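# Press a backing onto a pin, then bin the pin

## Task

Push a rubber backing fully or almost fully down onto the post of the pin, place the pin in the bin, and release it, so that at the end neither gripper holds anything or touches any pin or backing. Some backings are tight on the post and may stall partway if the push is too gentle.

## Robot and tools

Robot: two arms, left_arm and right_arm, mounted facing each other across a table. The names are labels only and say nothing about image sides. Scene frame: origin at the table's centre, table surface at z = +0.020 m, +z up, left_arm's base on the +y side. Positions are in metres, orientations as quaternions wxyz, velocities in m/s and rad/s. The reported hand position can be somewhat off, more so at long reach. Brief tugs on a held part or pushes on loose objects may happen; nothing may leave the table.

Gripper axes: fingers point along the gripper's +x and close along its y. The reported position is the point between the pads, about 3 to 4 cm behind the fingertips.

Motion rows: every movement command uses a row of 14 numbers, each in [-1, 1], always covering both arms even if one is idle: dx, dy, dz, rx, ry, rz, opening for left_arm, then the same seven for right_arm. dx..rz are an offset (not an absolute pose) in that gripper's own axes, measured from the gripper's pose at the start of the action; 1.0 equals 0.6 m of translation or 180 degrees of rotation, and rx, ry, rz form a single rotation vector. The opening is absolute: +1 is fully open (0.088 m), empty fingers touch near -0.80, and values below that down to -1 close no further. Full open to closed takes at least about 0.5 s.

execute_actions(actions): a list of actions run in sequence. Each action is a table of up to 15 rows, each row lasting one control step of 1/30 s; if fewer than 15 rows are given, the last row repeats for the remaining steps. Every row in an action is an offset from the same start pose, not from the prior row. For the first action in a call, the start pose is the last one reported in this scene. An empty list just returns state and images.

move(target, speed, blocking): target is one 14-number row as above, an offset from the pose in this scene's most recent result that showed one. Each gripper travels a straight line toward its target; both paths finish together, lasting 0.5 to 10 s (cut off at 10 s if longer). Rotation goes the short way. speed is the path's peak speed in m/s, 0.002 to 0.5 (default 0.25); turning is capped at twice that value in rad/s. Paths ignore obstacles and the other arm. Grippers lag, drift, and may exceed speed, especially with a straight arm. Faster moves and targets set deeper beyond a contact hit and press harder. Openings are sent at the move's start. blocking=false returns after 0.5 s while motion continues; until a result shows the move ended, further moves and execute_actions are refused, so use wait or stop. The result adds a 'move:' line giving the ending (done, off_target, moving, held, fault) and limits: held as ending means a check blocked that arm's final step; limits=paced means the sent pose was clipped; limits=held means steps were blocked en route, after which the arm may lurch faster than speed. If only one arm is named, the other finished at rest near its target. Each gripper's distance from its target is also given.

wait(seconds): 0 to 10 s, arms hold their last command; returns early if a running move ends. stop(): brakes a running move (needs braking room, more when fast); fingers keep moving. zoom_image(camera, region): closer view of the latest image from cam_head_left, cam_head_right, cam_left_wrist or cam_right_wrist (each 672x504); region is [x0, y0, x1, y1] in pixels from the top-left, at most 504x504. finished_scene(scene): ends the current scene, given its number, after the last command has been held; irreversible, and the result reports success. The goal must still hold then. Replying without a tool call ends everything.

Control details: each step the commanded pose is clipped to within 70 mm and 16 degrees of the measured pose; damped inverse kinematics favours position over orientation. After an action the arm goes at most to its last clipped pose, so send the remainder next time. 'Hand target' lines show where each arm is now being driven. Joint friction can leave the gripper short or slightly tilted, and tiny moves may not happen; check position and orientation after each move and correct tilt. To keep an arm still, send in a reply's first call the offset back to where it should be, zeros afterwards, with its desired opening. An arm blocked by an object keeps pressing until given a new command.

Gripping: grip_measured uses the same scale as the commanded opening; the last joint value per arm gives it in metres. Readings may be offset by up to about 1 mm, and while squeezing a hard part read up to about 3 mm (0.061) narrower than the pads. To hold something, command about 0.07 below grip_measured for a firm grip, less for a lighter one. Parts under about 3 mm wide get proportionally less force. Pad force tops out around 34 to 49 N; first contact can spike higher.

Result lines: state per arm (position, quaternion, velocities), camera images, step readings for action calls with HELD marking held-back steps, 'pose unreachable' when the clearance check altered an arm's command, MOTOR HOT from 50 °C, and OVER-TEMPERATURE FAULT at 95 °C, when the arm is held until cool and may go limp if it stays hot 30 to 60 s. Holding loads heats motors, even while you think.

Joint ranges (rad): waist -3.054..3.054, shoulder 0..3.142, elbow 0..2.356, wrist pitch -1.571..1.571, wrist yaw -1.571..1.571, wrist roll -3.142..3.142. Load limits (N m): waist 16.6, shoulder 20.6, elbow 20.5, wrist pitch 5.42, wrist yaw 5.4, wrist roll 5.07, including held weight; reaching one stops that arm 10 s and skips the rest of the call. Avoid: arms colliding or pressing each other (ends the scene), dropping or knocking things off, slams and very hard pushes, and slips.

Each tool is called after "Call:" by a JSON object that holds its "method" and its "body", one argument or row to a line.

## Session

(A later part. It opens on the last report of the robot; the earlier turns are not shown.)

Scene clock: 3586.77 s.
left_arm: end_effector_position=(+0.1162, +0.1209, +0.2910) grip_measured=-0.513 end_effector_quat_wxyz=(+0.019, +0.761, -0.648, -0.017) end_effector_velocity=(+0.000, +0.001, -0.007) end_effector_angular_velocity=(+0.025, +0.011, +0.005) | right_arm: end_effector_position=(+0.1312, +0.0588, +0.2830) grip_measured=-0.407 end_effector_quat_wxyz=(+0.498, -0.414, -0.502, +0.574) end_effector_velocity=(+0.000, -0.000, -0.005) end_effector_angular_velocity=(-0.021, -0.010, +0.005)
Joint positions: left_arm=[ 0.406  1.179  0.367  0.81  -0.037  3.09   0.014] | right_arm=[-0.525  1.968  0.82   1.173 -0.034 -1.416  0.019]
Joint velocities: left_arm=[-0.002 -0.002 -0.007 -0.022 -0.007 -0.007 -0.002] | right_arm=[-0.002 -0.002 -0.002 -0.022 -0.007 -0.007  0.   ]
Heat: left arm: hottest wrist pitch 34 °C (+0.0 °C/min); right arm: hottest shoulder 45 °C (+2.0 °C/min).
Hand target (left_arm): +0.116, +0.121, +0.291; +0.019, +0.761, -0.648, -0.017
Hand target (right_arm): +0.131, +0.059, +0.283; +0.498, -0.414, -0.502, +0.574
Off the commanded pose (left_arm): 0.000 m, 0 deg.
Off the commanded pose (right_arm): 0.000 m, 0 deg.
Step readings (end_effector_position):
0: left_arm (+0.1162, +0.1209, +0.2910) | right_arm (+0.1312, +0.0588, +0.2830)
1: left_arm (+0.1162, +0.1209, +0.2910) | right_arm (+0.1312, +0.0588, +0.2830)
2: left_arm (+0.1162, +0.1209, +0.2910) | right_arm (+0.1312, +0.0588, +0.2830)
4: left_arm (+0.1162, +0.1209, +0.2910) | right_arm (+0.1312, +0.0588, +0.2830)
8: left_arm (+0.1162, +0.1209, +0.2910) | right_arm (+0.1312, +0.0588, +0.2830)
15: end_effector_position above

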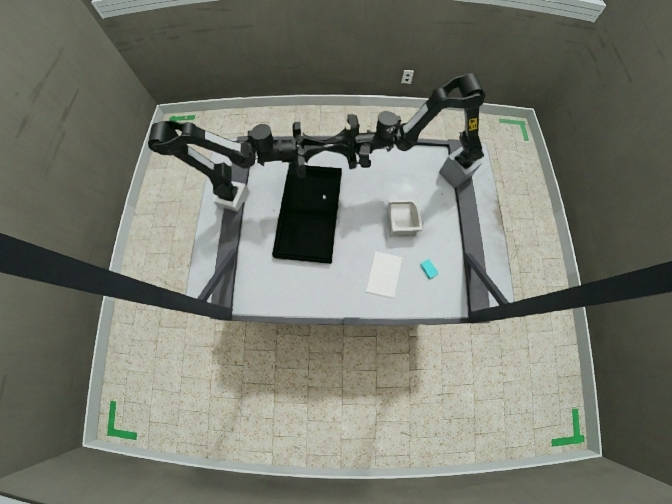

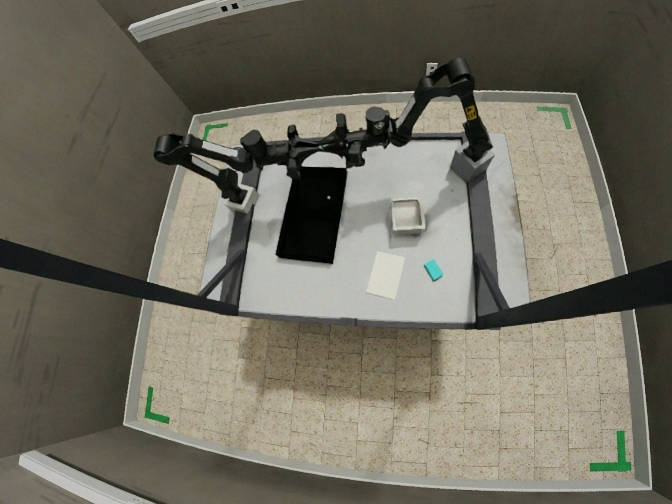

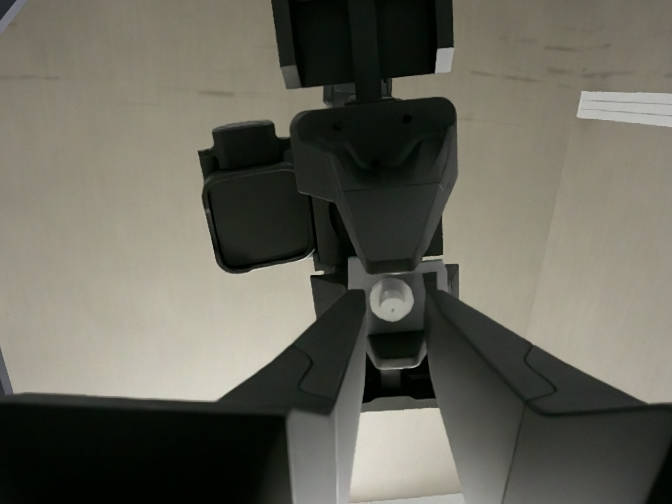

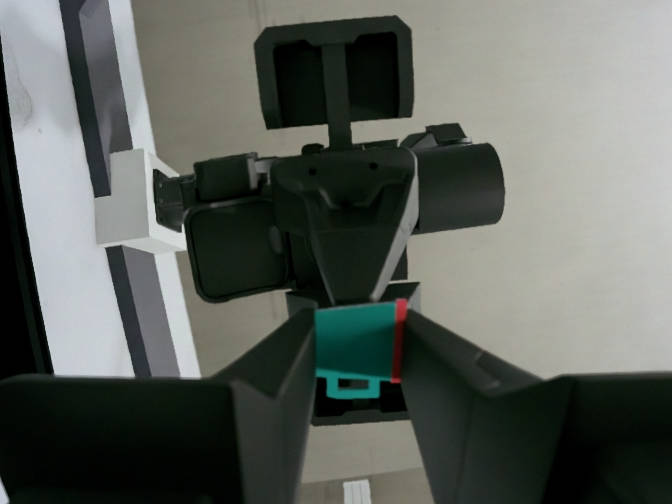

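Call:
{"method": "execute_actions", "body": {
  "actions": [
    [[0,0,0,0,0,0,-0.55, 0,0,0,0,0,0,-0.5],[0,0,0,0,0,0,-0.57, 0,0,0,0,0,0,-0.5],[0,0,0,0,0,0,-0.59, 0,0,0,0,0,0,-0.5],[0,0,0,0,0,0,-0.61, 0,0,0,0,0,0,-0.5],[0,0,0,0,0,0,-0.635, 0,0,0,0,0,0,-0.5]]
  ]
}}

Call:
{"method": "zoom_image", "body": {
  "camera": "cam_left_wrist",
  "region": [310, 230, 480, 400]
}}

Scene clock: 3609.77 s.
left_arm: end_effector_position=(+0.1160, +0.1209, +0.2910) grip_measured=-0.629 end_effector_quat_wxyz=(+0.019, +0.761, -0.648, -0.017) end_effector_velocity=(+0.002, +0.001, -0.003) end_effector_angular_velocity=(+0.016, +0.009, +0.010) | right_arm: end_effector_position=(+0.1316, +0.0588, +0.2830) grip_measured=-0.407 end_effector_quat_wxyz=(+0.498, -0.414, -0.502, +0.573) end_effector_velocity=(+0.000, -0.000, -0.005) end_effector_angular_velocity=(-0.021, -0.010, +0.005)
Joint positions: left_arm=[ 0.406  1.179  0.367  0.81  -0.036  3.09   0.008] | right_arm=[-0.526  1.968  0.82   1.173 -0.034 -1.416  0.019]
Joint velocities: left_arm=[ 0.002 -0.007 -0.002 -0.022 -0.007 -0.007 -0.001] | right_arm=[-0.002 -0.002 -0.002 -0.022 -0.007 -0.007 -0.   ]
Heat: left arm: hottest wrist pitch 35 °C (+1.0 °C/min); right arm: hottest shoulder 45 °C (+1.0 °C/min).
Hand target (left_arm): +0.116, +0.121, +0.291; +0.019, +0.761, -0.648, -0.017
Hand target (right_arm): +0.131, +0.059, +0.283; +0.497, -0.414, -0.502, +0.574
Off the commanded pose (left_arm): 0.000 m, 0 deg.
Off the commanded pose (right_arm): 0.000 m, 0 deg.
Step readings (end_effector_position):
0: left_arm (+0.1162, +0.1209, +0.2910) | right_arm (+0.1312, +0.0588, +0.2830)
1: left_arm (+0.1162, +0.1209, +0.2910) | right_arm (+0.1312, +0.0588, +0.2830)
2: left_arm (+0.1162, +0.1209, +0.2910) | right_arm (+0.1312, +0.0588, +0.2830)
4: left_arm (+0.1162, +0.1209, +0.2910) | right_arm (+0.1312, +0.0588, +0.2830)
8: left_arm (+0.1160, +0.1209, +0.2910) | right_arm (+0.1316, +0.0588, +0.2830)
15: end_effector_position above

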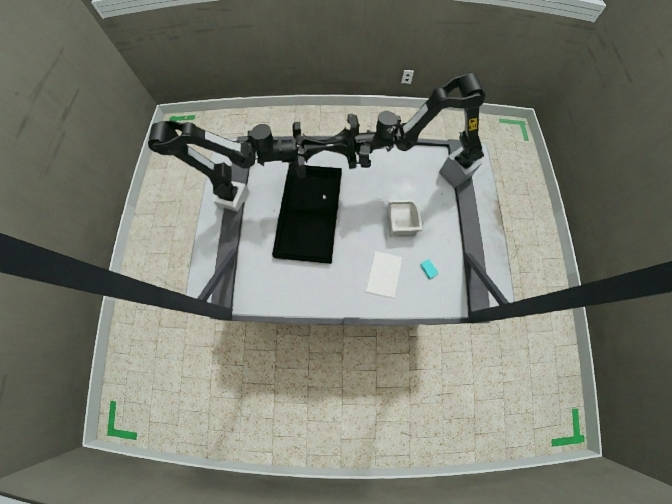

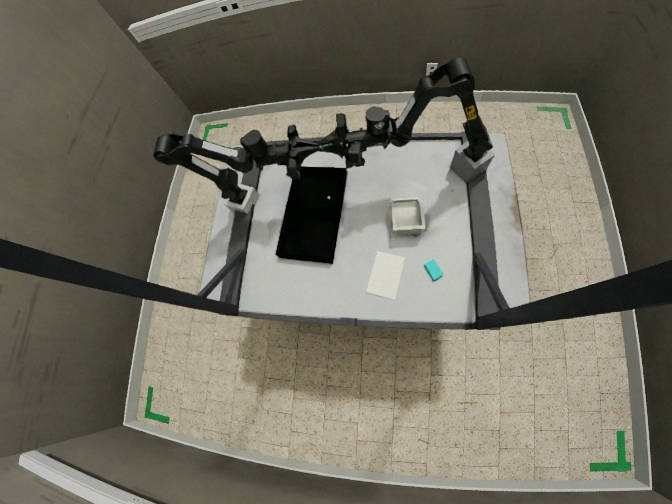

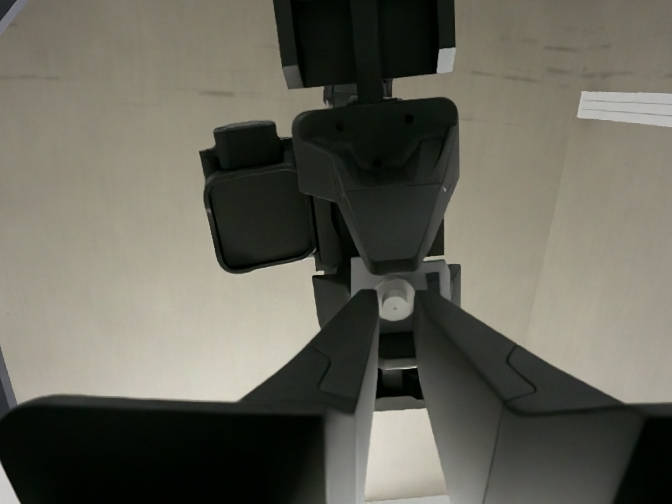

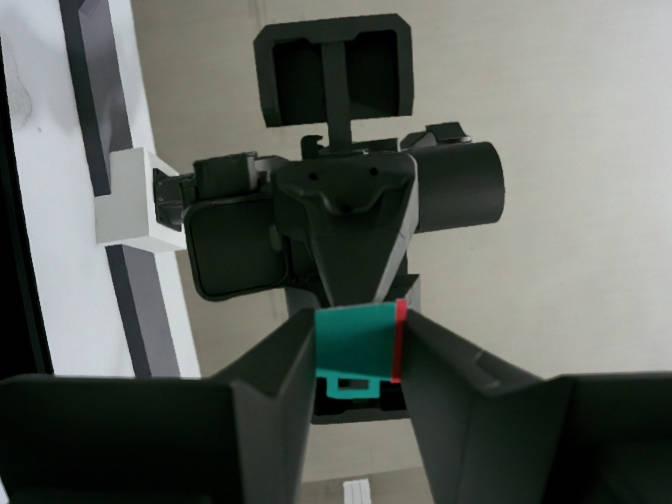

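Region (310, 230, 480, 400) of cam_left_wrist's 672x504 image, scaled by 2.965, with more detail than that image has.

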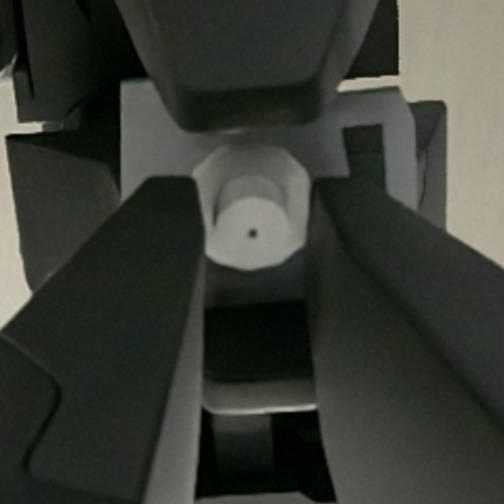

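Call:
{"method": "move", "body": {
  "target": [0,0,0.0047,0,-0.0042,0,-0.635, 0,0,0,0,0,0,-0.5],
  "speed": 0.01
}}

Call:
{"method": "zoom_image", "body": {
  "camera": "cam_left_wrist",
  "region": [310, 230, 480, 400]
}}

Scene clock: 3621.57 s.
left_arm: end_effector_position=(+0.1160, +0.1209, +0.2892) grip_measured=-0.630 end_effector_quat_wxyz=(+0.016, +0.761, -0.648, -0.020) end_effector_velocity=(+0.002, +0.001, -0.002) end_effector_angular_velocity=(+0.004, +0.022, +0.020) | right_arm: end_effector_position=(+0.1316, +0.0588, +0.2829) grip_measured=-0.407 end_effector_quat_wxyz=(+0.498, -0.415, -0.501, +0.574) end_effector_velocity=(+0.000, -0.001, +0.004) end_effector_angular_velocity=(+0.013, -0.006, +0.014)
Joint positions: left_arm=[ 0.406  1.179  0.367  0.802 -0.036  3.09   0.008] | right_arm=[-0.526  1.968  0.82   1.172 -0.034 -1.416  0.019]
Joint velocities: left_arm=[-0.002 -0.002 -0.002 -0.007 -0.022 -0.022 -0.   ] | right_arm=[-0.007 -0.007 -0.002  0.007 -0.022 -0.007 -0.   ]
Heat: left arm: hottest wrist pitch 35 °C (+1.0 °C/min); right arm: hottest shoulder 46 °C (+2.0 °C/min).
Hand target (left_arm): +0.116, +0.121, +0.288; +0.015, +0.761, -0.648, -0.022
Hand target (right_arm): +0.132, +0.059, +0.283; +0.498, -0.414, -0.502, +0.573
Off the commanded pose (left_arm): 0.001 m, 0 deg.
Off the commanded pose (right_arm): 0.000 m, 0 deg.
move: done

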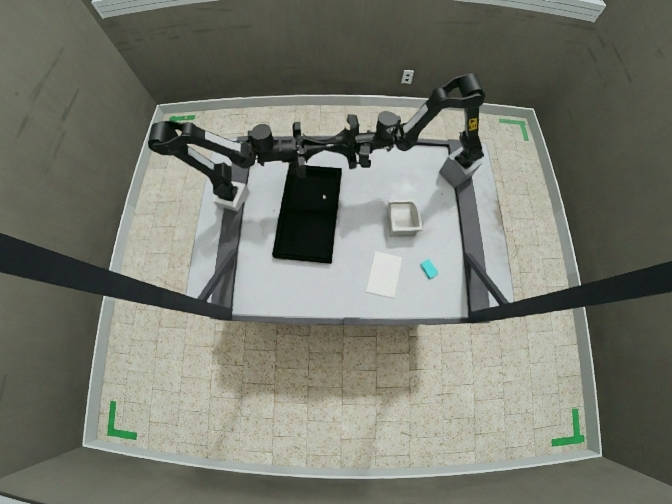

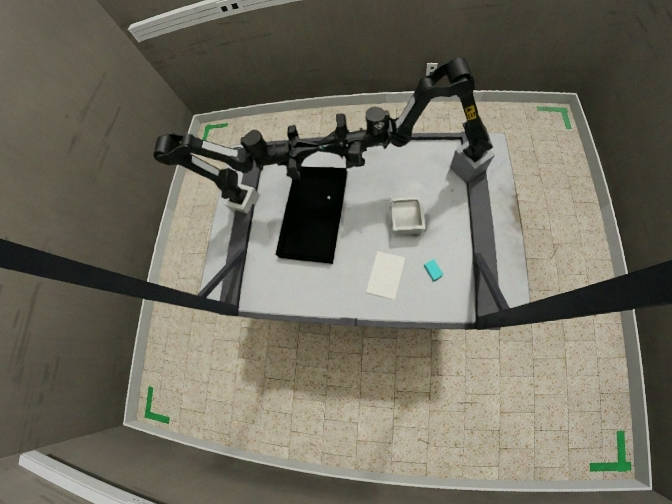

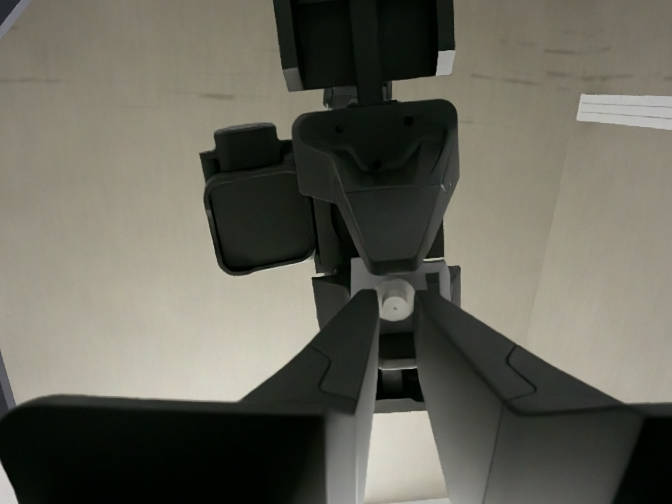

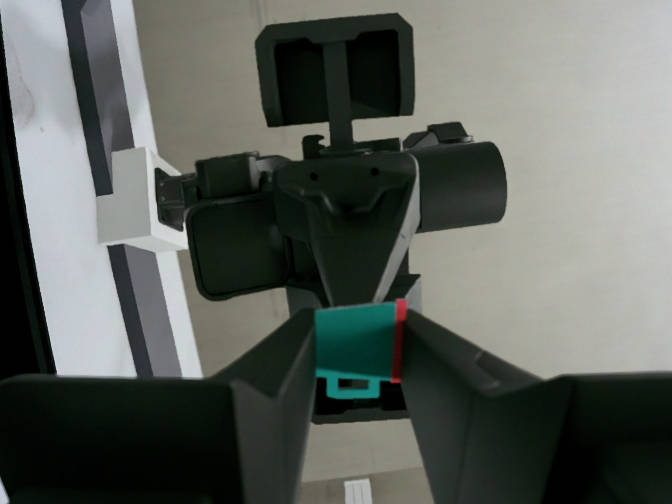

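Region (310, 230, 480, 400) of cam_left_wrist's 672x504 image, scaled by 2.965, with more detail than that image has.

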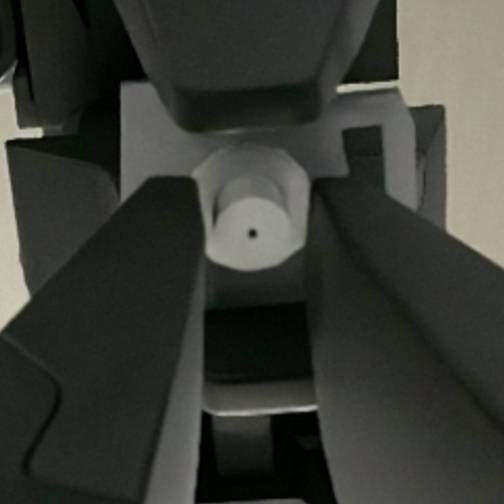

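Call:
{"method": "execute_actions", "body": {
  "actions": [
    [[0,0,0,0,0,0,-0.60, 0,0,0,0,0,0,-0.5],[0,0,0,0,0,0,-0.57, 0,0,0,0,0,0,-0.5],[0,0,0,0,0,0,-0.54, 0,0,0,0,0,0,-0.5],[0,0,0,0,0,0,-0.51, 0,0,0,0,0,0,-0.5]]
  ]
}}

Call:
{"method": "zoom_image", "body": {
  "camera": "cam_left_wrist",
  "region": [310, 230, 480, 400]
}}

Scene clock: 3636.73 s.
left_arm: end_effector_position=(+0.1160, +0.1209, +0.2890) grip_measured=-0.514 end_effector_quat_wxyz=(+0.016, +0.761, -0.648, -0.020) end_effector_velocity=(-0.000, +0.002, -0.002) end_effector_angular_velocity=(+0.006, +0.008, -0.005) | right_arm: end_effector_position=(+0.1316, +0.0588, +0.2829) grip_measured=-0.407 end_effector_quat_wxyz=(+0.498, -0.415, -0.501, +0.574) end_effector_velocity=(+0.002, -0.001, +0.000) end_effector_angular_velocity=(+0.006, -0.021, -0.010)
Joint positions: left_arm=[ 0.406  1.179  0.367  0.801 -0.036  3.09   0.014] | right_arm=[-0.526  1.968  0.82   1.172 -0.034 -1.416  0.019]
Joint velocities: left_arm=[ 0.002 -0.007 -0.007 -0.007  0.007 -0.007  0.   ] | right_arm=[-0.002 -0.002 -0.007  0.007  0.007 -0.022  0.   ]
Heat: left arm: hottest wrist pitch 34 °C (+0.0 °C/min); right arm: hottest shoulder 46 °C (+1.0 °C/min).
Hand target (left_arm): +0.116, +0.121, +0.289; +0.016, +0.761, -0.648, -0.020
Hand target (right_arm): +0.132, +0.059, +0.283; +0.498, -0.415, -0.501, +0.574
Off the commanded pose (left_arm): 0.000 m, 0 deg.
Off the commanded pose (right_arm): 0.000 m, 0 deg.
Step readings (end_effector_position):
0: left_arm (+0.1160, +0.1209, +0.2892) | right_arm (+0.1316, +0.0588, +0.2829)
1: left_arm (+0.1160, +0.1209, +0.2892) | right_arm (+0.1316, +0.0588, +0.2829)
2: left_arm (+0.1160, +0.1209, +0.2892) | right_arm (+0.1316, +0.0588, +0.2829)
4: left_arm (+0.1160, +0.1209, +0.2891) | right_arm (+0.1316, +0.0588, +0.2829)
8: left_arm (+0.1160, +0.1209, +0.2890) | right_arm (+0.1316, +0.0588, +0.2829)
15: end_effector_position above

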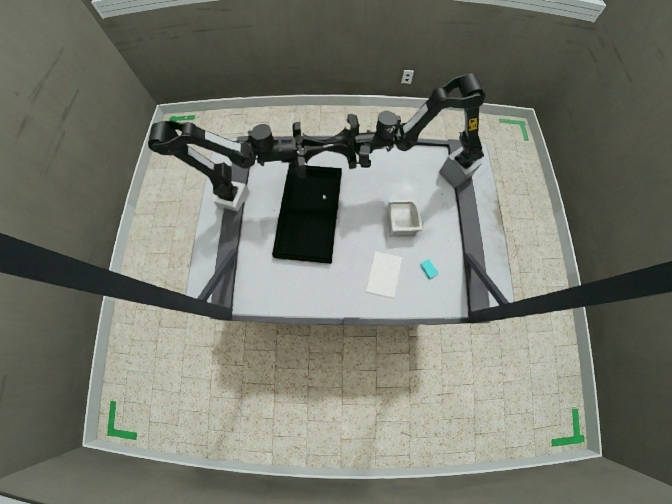

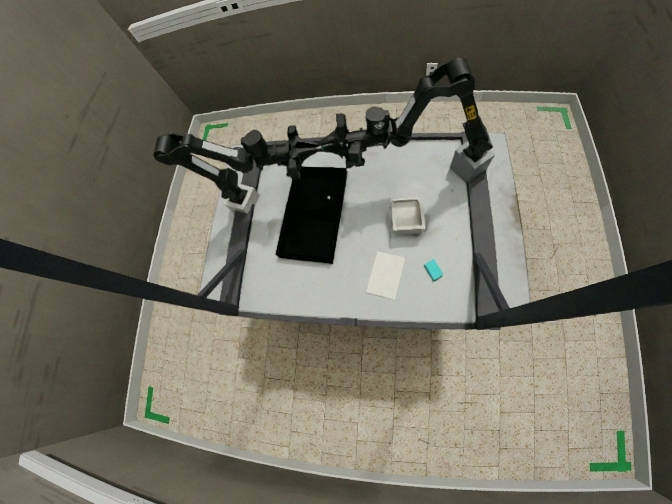

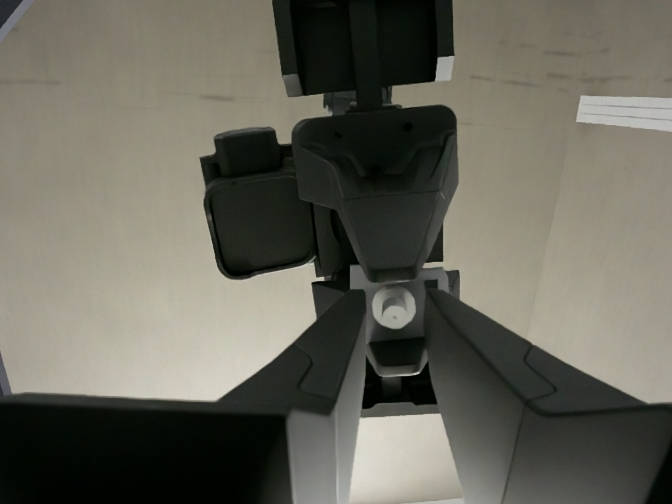

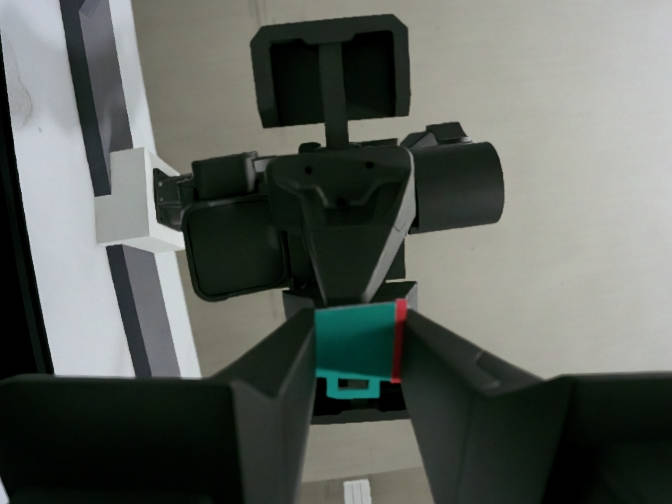

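Region (310, 230, 480, 400) of cam_left_wrist's 672x504 image, scaled by 2.965, with more detail than that image has.

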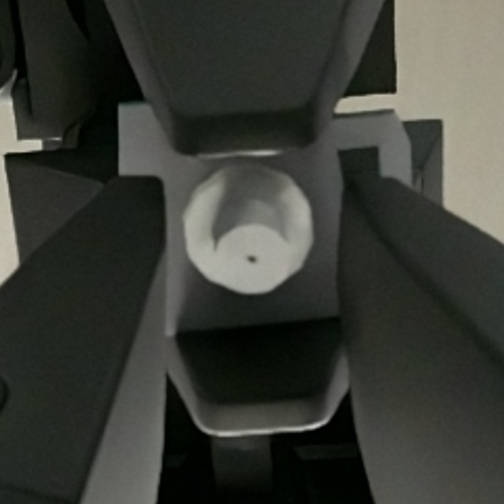

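Call:
{"method": "move", "body": {
  "target": [-0.008,0,0,0,0,0,-0.51, 0,0,0,0,0,0,-0.5],
  "speed": 0.01
}}

Call:
{"method": "zoom_image", "body": {
  "camera": "cam_left_wrist",
  "region": [310, 230, 480, 400]
}}

Scene clock: 3667.27 s.
left_arm: end_effector_position=(+0.1158, +0.1231, +0.2920) grip_measured=-0.513 end_effector_quat_wxyz=(+0.018, +0.761, -0.648, -0.018) end_effector_velocity=(+0.002, +0.002, -0.000) end_effector_angular_velocity=(-0.001, +0.022, +0.020) | right_arm: end_effector_position=(+0.1316, +0.0588, +0.2829) grip_measured=-0.407 end_effector_quat_wxyz=(+0.498, -0.415, -0.501, +0.574) end_effector_velocity=(+0.003, -0.000, +0.001) end_effector_angular_velocity=(-0.001, -0.008, -0.000)
Joint positions: left_arm=[ 0.406  1.16   0.366  0.789 -0.036  3.09   0.014] | right_arm=[-0.526  1.968  0.82   1.172 -0.034 -1.416  0.019]
Joint velocities: left_arm=[-0.002 -0.007 -0.002 -0.007 -0.022 -0.022 -0.   ] | right_arm=[-0.007 -0.007 -0.002 -0.007 -0.007 -0.007  0.   ]
Heat: left arm: hottest wrist pitch 35 °C (+0.0 °C/min); right arm: hottest shoulder 46 °C (+1.0 °C/min).
Hand target (left_arm): +0.115, +0.126, +0.289; +0.016, +0.761, -0.648, -0.020
Hand target (right_arm): +0.132, +0.059, +0.283; +0.498, -0.415, -0.501, +0.574
Off the commanded pose (left_arm): 0.004 m, 0 deg.
Off the commanded pose (right_arm): 0.000 m, 0 deg.
move: done

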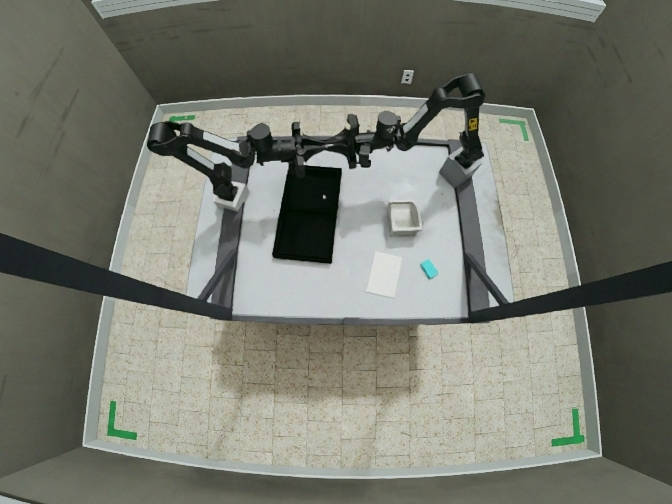

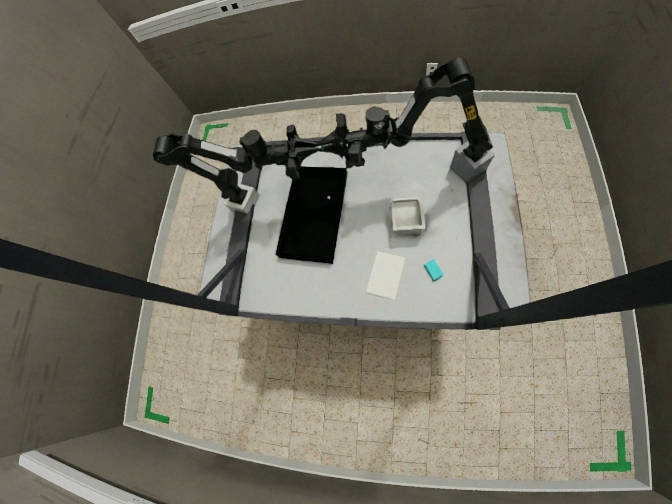

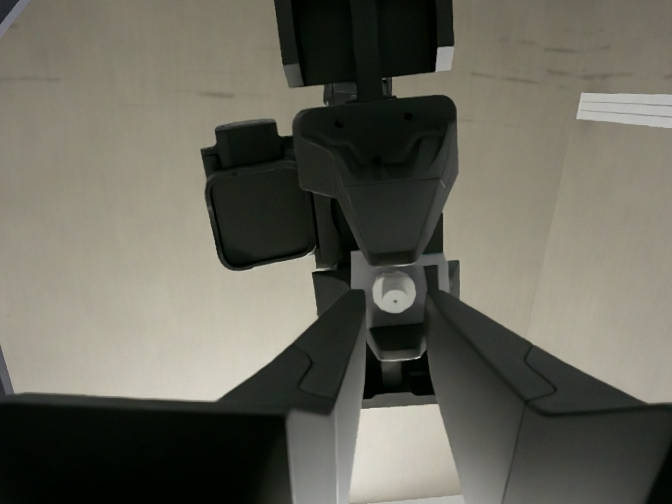

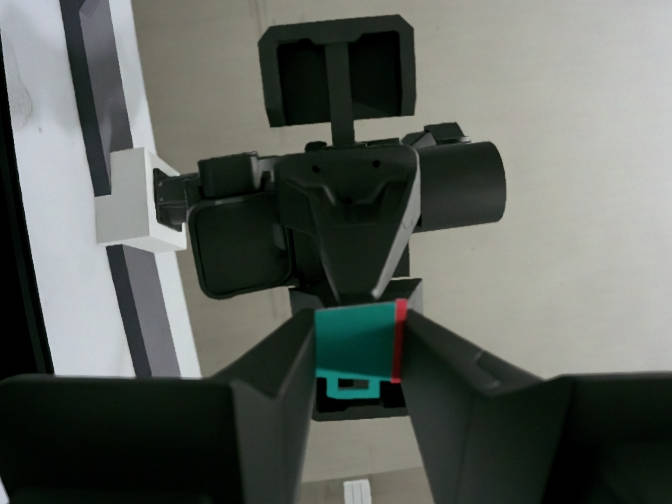

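Region (310, 230, 480, 400) of cam_left_wrist's 672x504 image, scaled by 2.965, with more detail than that image has.

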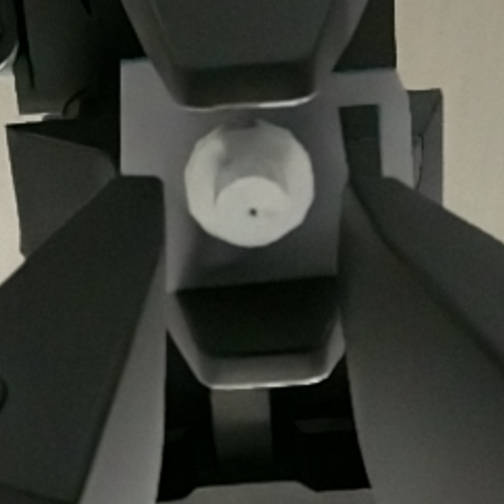

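Call:
{"method": "execute_actions", "body": {
  "actions": [
    [[0,0,0,0,0,0,-0.55, 0,0,0,0,0,0,-0.5],[0,0,0,0,0,0,-0.58, 0,0,0,0,0,0,-0.5],[0,0,0,0,0,0,-0.61, 0,0,0,0,0,0,-0.5],[0,0,0,0,0,0,-0.635, 0,0,0,0,0,0,-0.5],[0,0,0,0,0,0,-0.635, 0,0,0,0,0,0,-0.5],[0,0,0,0,0,0,-0.635, 0,0,0,0,0,0,-0.5],[0.0007,0,0.002,0,-0.0012,0,-0.635, 0,0,0,0,0,0,-0.5],[0.0014,0,0.004,0,-0.0024,0,-0.635, 0,0,0,0,0,0,-0.5],[0.0021,0,0.006,0,-0.0036,0,-0.635, 0,0,0,0,0,0,-0.5],[0.0028,0,0.008,0,-0.0048,0,-0.635, 0,0,0,0,0,0,-0.5],[0.0033,0,0.0097,0,-0.0057,0,-0.635, 0,0,0,0,0,0,-0.5]]
  ]
}}

Call:
{"method": "zoom_image", "body": {
  "camera": "cam_left_wrist",
  "region": [310, 230, 480, 400]
}}

Scene clock: 3683.27 s.
left_arm: end_effector_position=(+0.1159, +0.1220, +0.2881) grip_measured=-0.631 end_effector_quat_wxyz=(+0.014, +0.761, -0.648, -0.023) end_effector_velocity=(+0.003, -0.000, -0.010) end_effector_angular_velocity=(+0.030, +0.011, +0.020) | right_arm: end_effector_position=(+0.1316, +0.0588, +0.2829) grip_measured=-0.407 end_effector_quat_wxyz=(+0.498, -0.415, -0.501, +0.574) end_effector_velocity=(+0.002, -0.000, -0.002) end_effector_angular_velocity=(-0.018, +0.005, -0.010)
Joint positions: left_arm=[ 0.406  1.171  0.366  0.789 -0.036  3.09   0.008] | right_arm=[-0.526  1.968  0.82   1.172 -0.034 -1.416  0.019]
Joint velocities: left_arm=[-0.002  0.017 -0.007 -0.007 -0.022 -0.007 -0.001] | right_arm=[-0.002 -0.007 -0.002 -0.022  0.007  0.007  0.   ]
Heat: left arm: hottest wrist pitch 35 °C (+0.0 °C/min); right arm: hottest shoulder 46 °C (+0.0 °C/min).
Hand target (left_arm): +0.116, +0.121, +0.286; +0.012, +0.761, -0.648, -0.025
Hand target (right_arm): +0.132, +0.059, +0.283; +0.498, -0.415, -0.501, +0.574
Off the commanded pose (left_arm): 0.002 m, 0 deg.
Off the commanded pose (right_arm): 0.000 m, 0 deg.
Step readings (end_effector_position):
0: left_arm (+0.1158, +0.1232, +0.2918) | right_arm (+0.1316, +0.0588, +0.2829)
1: left_arm (+0.1158, +0.1232, +0.2918) | right_arm (+0.1316, +0.0588, +0.2829)
2: left_arm (+0.1158, +0.1232, +0.2918) | right_arm (+0.1316, +0.0588, +0.2829)
4: left_arm (+0.1158, +0.1232, +0.2918) | right_arm (+0.1316, +0.0588, +0.2829)
8: left_arm (+0.1158, +0.1232, +0.2918) | right_arm (+0.1316, +0.0588, +0.2829)
15: end_effector_position above

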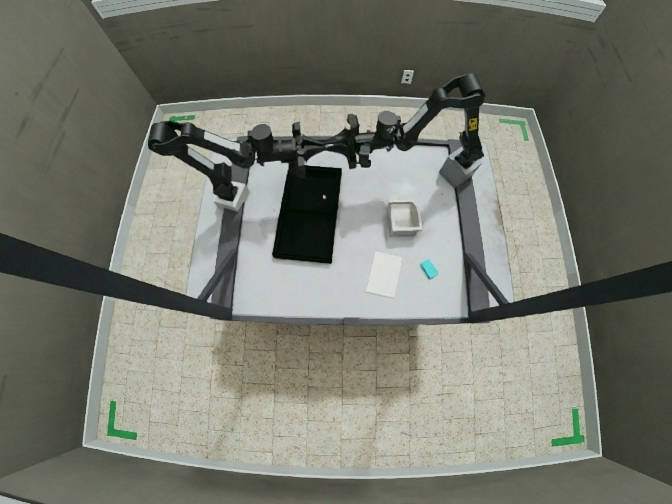

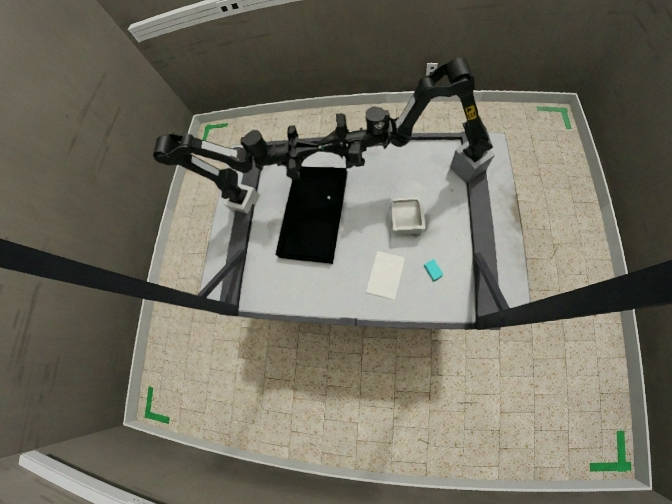

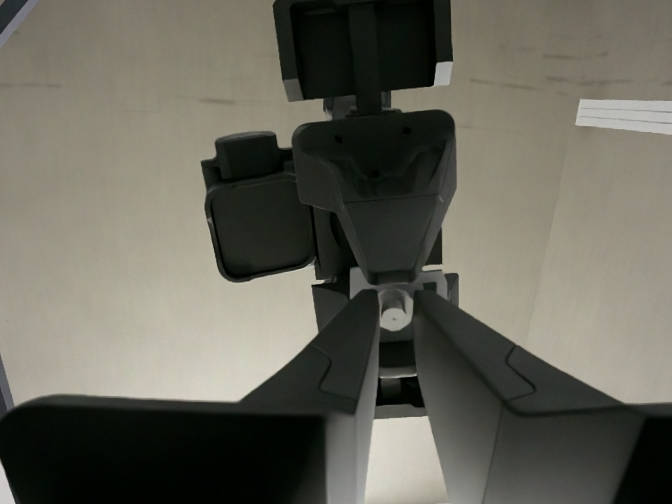

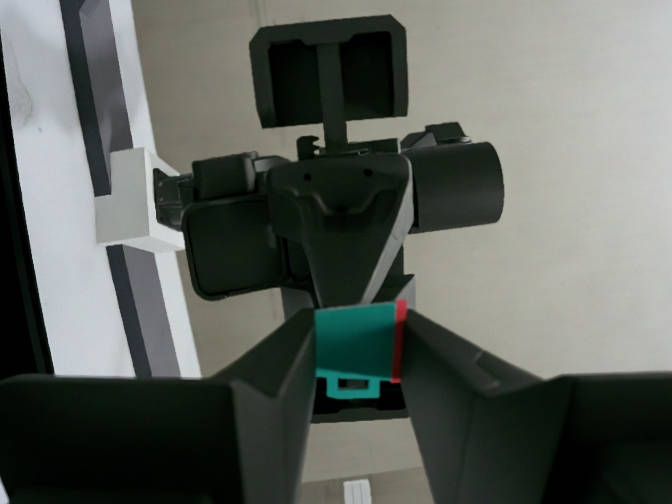

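Region (310, 230, 480, 400) of cam_left_wrist's 672x504 image, scaled by 2.965, with more detail than that image has.

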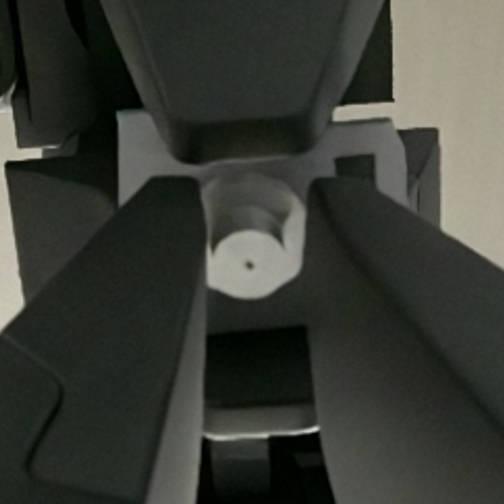

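Call:
{"method": "execute_actions", "body": {
  "actions": [
    [[0,0,0,0,0,0,-0.66, 0,0,0,0,0,0,-0.5],[0,0,0,0,0,0,-0.68, 0,0,0,0,0,0,-0.5],[0,0,0,0,0,0,-0.70, 0,0,0,0,0,0,-0.5],[0,0,0,0,0,0,-0.72, 0,0,0,0,0,0,-0.5],[0,0,0,0,0,0,-0.74, 0,0,0,0,0,0,-0.5],[0,0,0,0,0,0,-0.76, 0,0,0,0,0,0,-0.5],[0,0,0,0,0,0,-0.79, 0,0,0,0,0,0,-0.5],[0,0,0,0,0,0,-0.82, 0,0,0,0,0,0,-0.5],[0,0,0,0,0,0,-0.86, 0,0,0,0,0,0,-0.5]]
  ]
}}

Call:
{"method": "zoom_image", "body": {
  "camera": "cam_left_wrist",
  "region": [310, 230, 480, 400]
}}

Scene clock: 3691.40 s.
left_arm: end_effector_position=(+0.1159, +0.1218, +0.2877) grip_measured=-0.773 end_effector_quat_wxyz=(+0.013, +0.761, -0.648, -0.023) end_effector_velocity=(+0.002, +0.001, -0.002) end_effector_angular_velocity=(+0.001, +0.007, +0.020) | right_arm: end_effector_position=(+0.1318, +0.0588, +0.2829) grip_measured=-0.407 end_effector_quat_wxyz=(+0.498, -0.415, -0.501, +0.574) end_effector_velocity=(-0.002, -0.001, +0.001) end_effector_angular_velocity=(-0.001, -0.008, +0.019)
Joint positions: left_arm=[ 0.406  1.172  0.366  0.789 -0.036  3.09   0.001] | right_arm=[-0.526  1.968  0.82   1.172 -0.034 -1.416  0.019]
Joint velocities: left_arm=[-0.002  0.002 -0.007  0.007 -0.022 -0.007 -0.   ] | right_arm=[-0.002 -0.007 -0.002 -0.007 -0.022 -0.007  0.   ]
Heat: left arm: hottest wrist pitch 35 °C (+1.0 °C/min); right arm: hottest shoulder 46 °C (+0.0 °C/min).
Hand target (left_arm): +0.116, +0.122, +0.288; +0.014, +0.761, -0.648, -0.023
Hand target (right_arm): +0.132, +0.059, +0.283; +0.498, -0.415, -0.501, +0.574
Off the commanded pose (left_arm): 0.000 m, 0 deg.
Off the commanded pose (right_arm): 0.000 m, 0 deg.
Step readings (end_effector_position):
0: left_arm (+0.1159, +0.1218, +0.2877) | right_arm (+0.1316, +0.0588, +0.2829)
1: left_arm (+0.1159, +0.1218, +0.2877) | right_arm (+0.1316, +0.0588, +0.2829)
2: left_arm (+0.1159, +0.1218, +0.2877) | right_arm (+0.1316, +0.0588, +0.2829)
4: left_arm (+0.1159, +0.1218, +0.2877) | right_arm (+0.1316, +0.0588, +0.2829)
8: left_arm (+0.1159, +0.1218, +0.2877) | right_arm (+0.1318, +0.0588, +0.2829)
15: end_effector_position above

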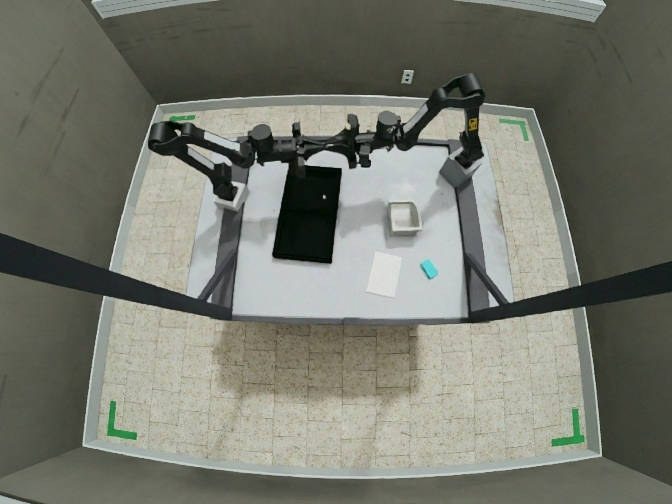

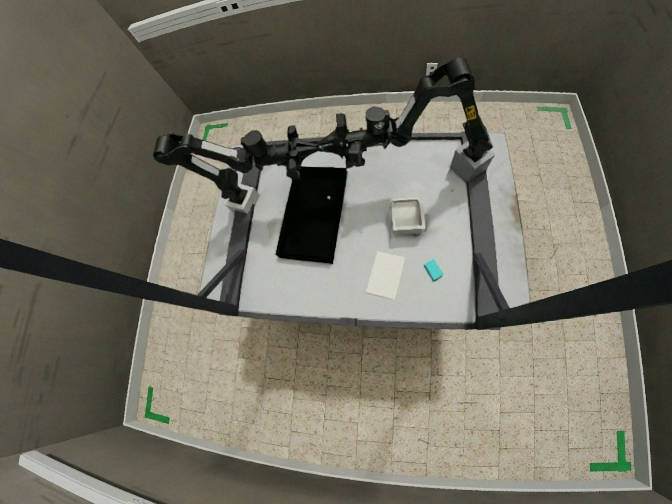

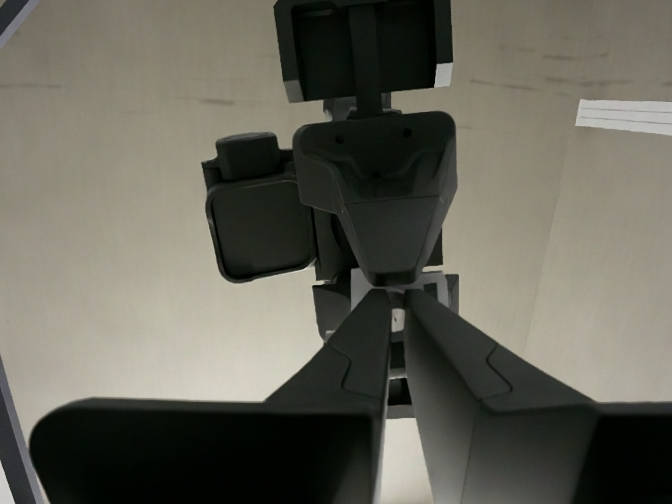

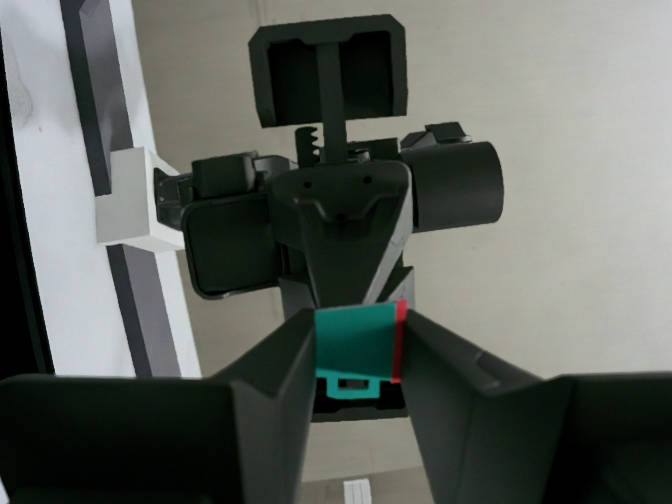

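Region (310, 230, 480, 400) of cam_left_wrist's 672x504 image, scaled by 2.965, with more detail than that image has.

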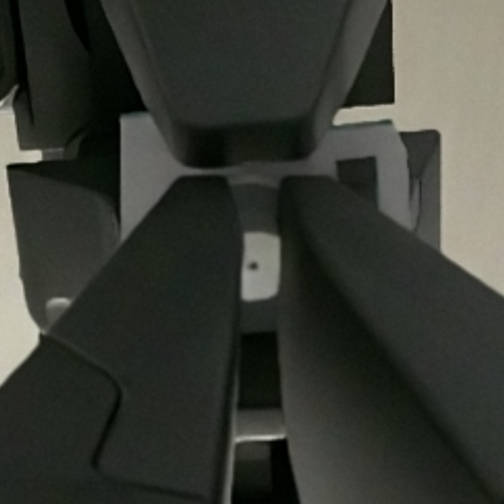

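Call:
{"method": "execute_actions", "body": {
  "actions": [
    [[-0.001,0,0,0,0,0,-0.86, -0.0007,0,0,0,0,0,-0.5],[-0.002,0,0,0,0,0,-0.86, -0.0014,0,0,0,0,0,-0.5],[-0.003,0,0,0,0,0,-0.86, -0.0021,0,0,0,0,0,-0.5],[-0.004,0,0,0,0,0,-0.86, -0.0028,0,0,0,0,0,-0.5],[-0.005,0,0,0,0,0,-0.86, -0.0035,0,0,0,0,0,-0.5],[-0.006,0,0,0,0,0,-0.86, -0.0042,0,0,0,0,0,-0.5],[-0.007,0,0,0,0,0,-0.86, -0.0049,0,0,0,0,0,-0.5],[-0.008,0,0,0,0,0,-0.86, -0.0056,0,0,0,0,0,-0.5],[-0.009,0,0,0,0,0,-0.86, -0.0063,0,0,0,0,0,-0.5],[-0.010,0,0,0,0,0,-0.86, -0.007,0,0,0,0,0,-0.5]]
  ]
}}

Call:
{"method": "zoom_image", "body": {
  "camera": "cam_left_wrist",
  "region": [310, 230, 480, 400]
}}

Scene clock: 3709.20 s.
left_arm: end_effector_position=(+0.1157, +0.1236, +0.2898) grip_measured=-0.773 end_effector_quat_wxyz=(+0.014, +0.761, -0.648, -0.023) end_effector_velocity=(-0.000, +0.001, +0.006) end_effector_angular_velocity=(-0.028, +0.004, -0.005) | right_arm: end_effector_position=(+0.1318, +0.0588, +0.2839) grip_measured=-0.407 end_effector_quat_wxyz=(+0.499, -0.413, -0.503, +0.572) end_effector_velocity=(+0.000, -0.001, -0.001) end_effector_angular_velocity=(-0.008, +0.006, +0.005)
Joint positions: left_arm=[ 0.406  1.156  0.366  0.773 -0.036  3.09   0.001] | right_arm=[-0.526  1.968  0.82   1.177 -0.034 -1.416  0.019]
Joint velocities: left_arm=[ 0.002 -0.007 -0.002  0.022  0.007 -0.007 -0.   ] | right_arm=[-0.002 -0.002 -0.002 -0.007 -0.007  0.007 -0.   ]
Heat: left arm: hottest wrist pitch 36 °C (+1.0 °C/min); right arm: hottest shoulder 46 °C (+0.0 °C/min).
Hand target (left_arm): +0.115, +0.128, +0.288; +0.013, +0.761, -0.648, -0.023
Hand target (right_arm): +0.132, +0.055, +0.283; +0.498, -0.415, -0.501, +0.574
Off the commanded pose (left_arm): 0.005 m, 0 deg.
Off the commanded pose (right_arm): 0.004 m, 0 deg.
Step readings (end_effector_position):
0: left_arm (+0.1159, +0.1218, +0.2877) | right_arm (+0.1318, +0.0588, +0.2829)
1: left_arm (+0.1159, +0.1218, +0.2877) | right_arm (+0.1318, +0.0588, +0.2829)
2: left_arm (+0.1159, +0.1218, +0.2876) | right_arm (+0.1318, +0.0588, +0.2829)
4: left_arm (+0.1159, +0.1220, +0.2878) | right_arm (+0.1318, +0.0588, +0.2829)
8: left_arm (+0.1158, +0.1228, +0.2888) | right_arm (+0.1318, +0.0588, +0.2834)
15: end_effector_position above

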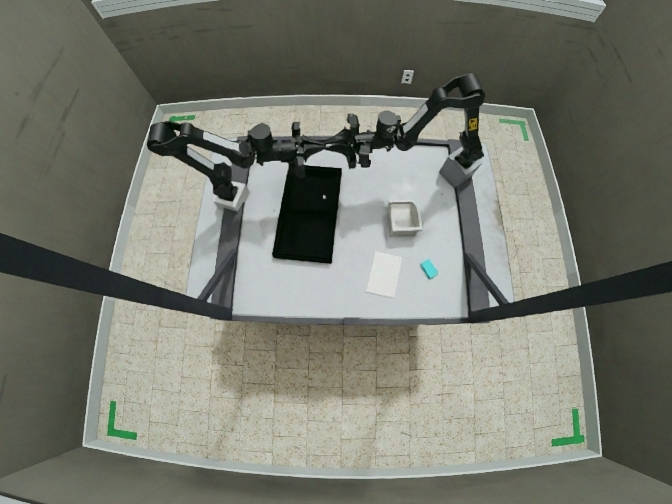

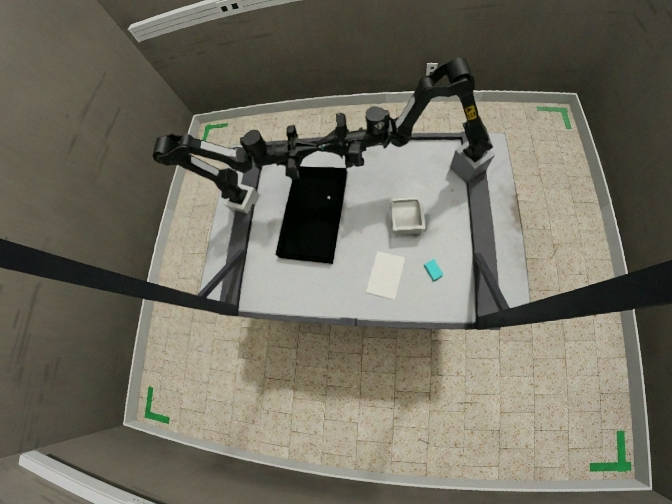

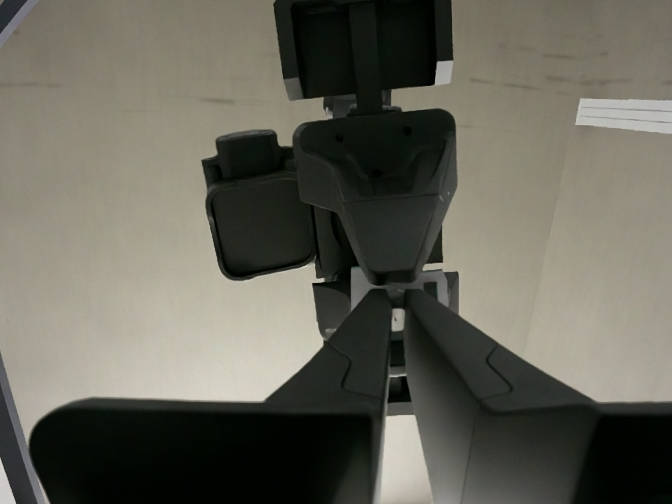

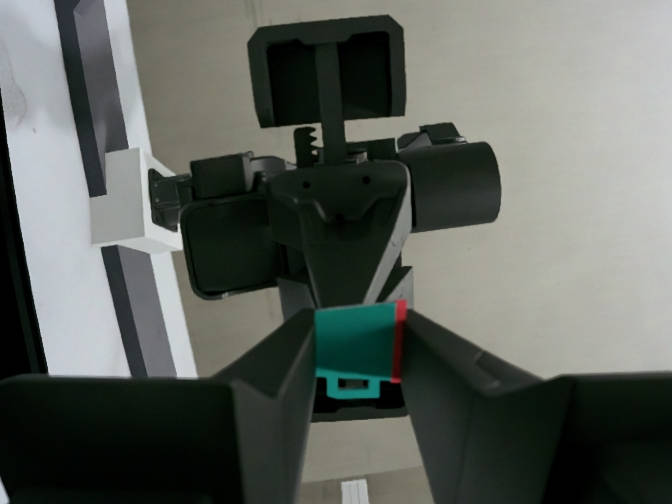

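Region (310, 230, 480, 400) of cam_left_wrist's 672x504 image, scaled by 2.965, with more detail than that image has.

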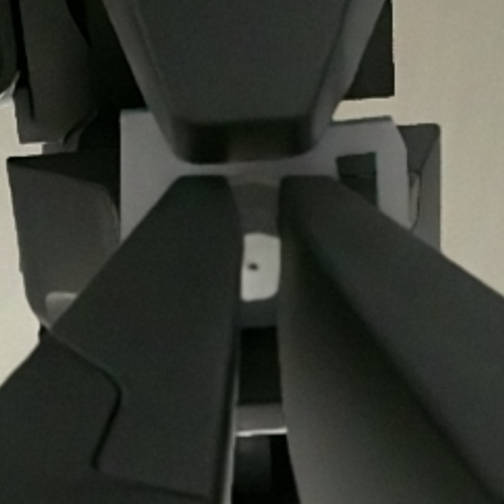

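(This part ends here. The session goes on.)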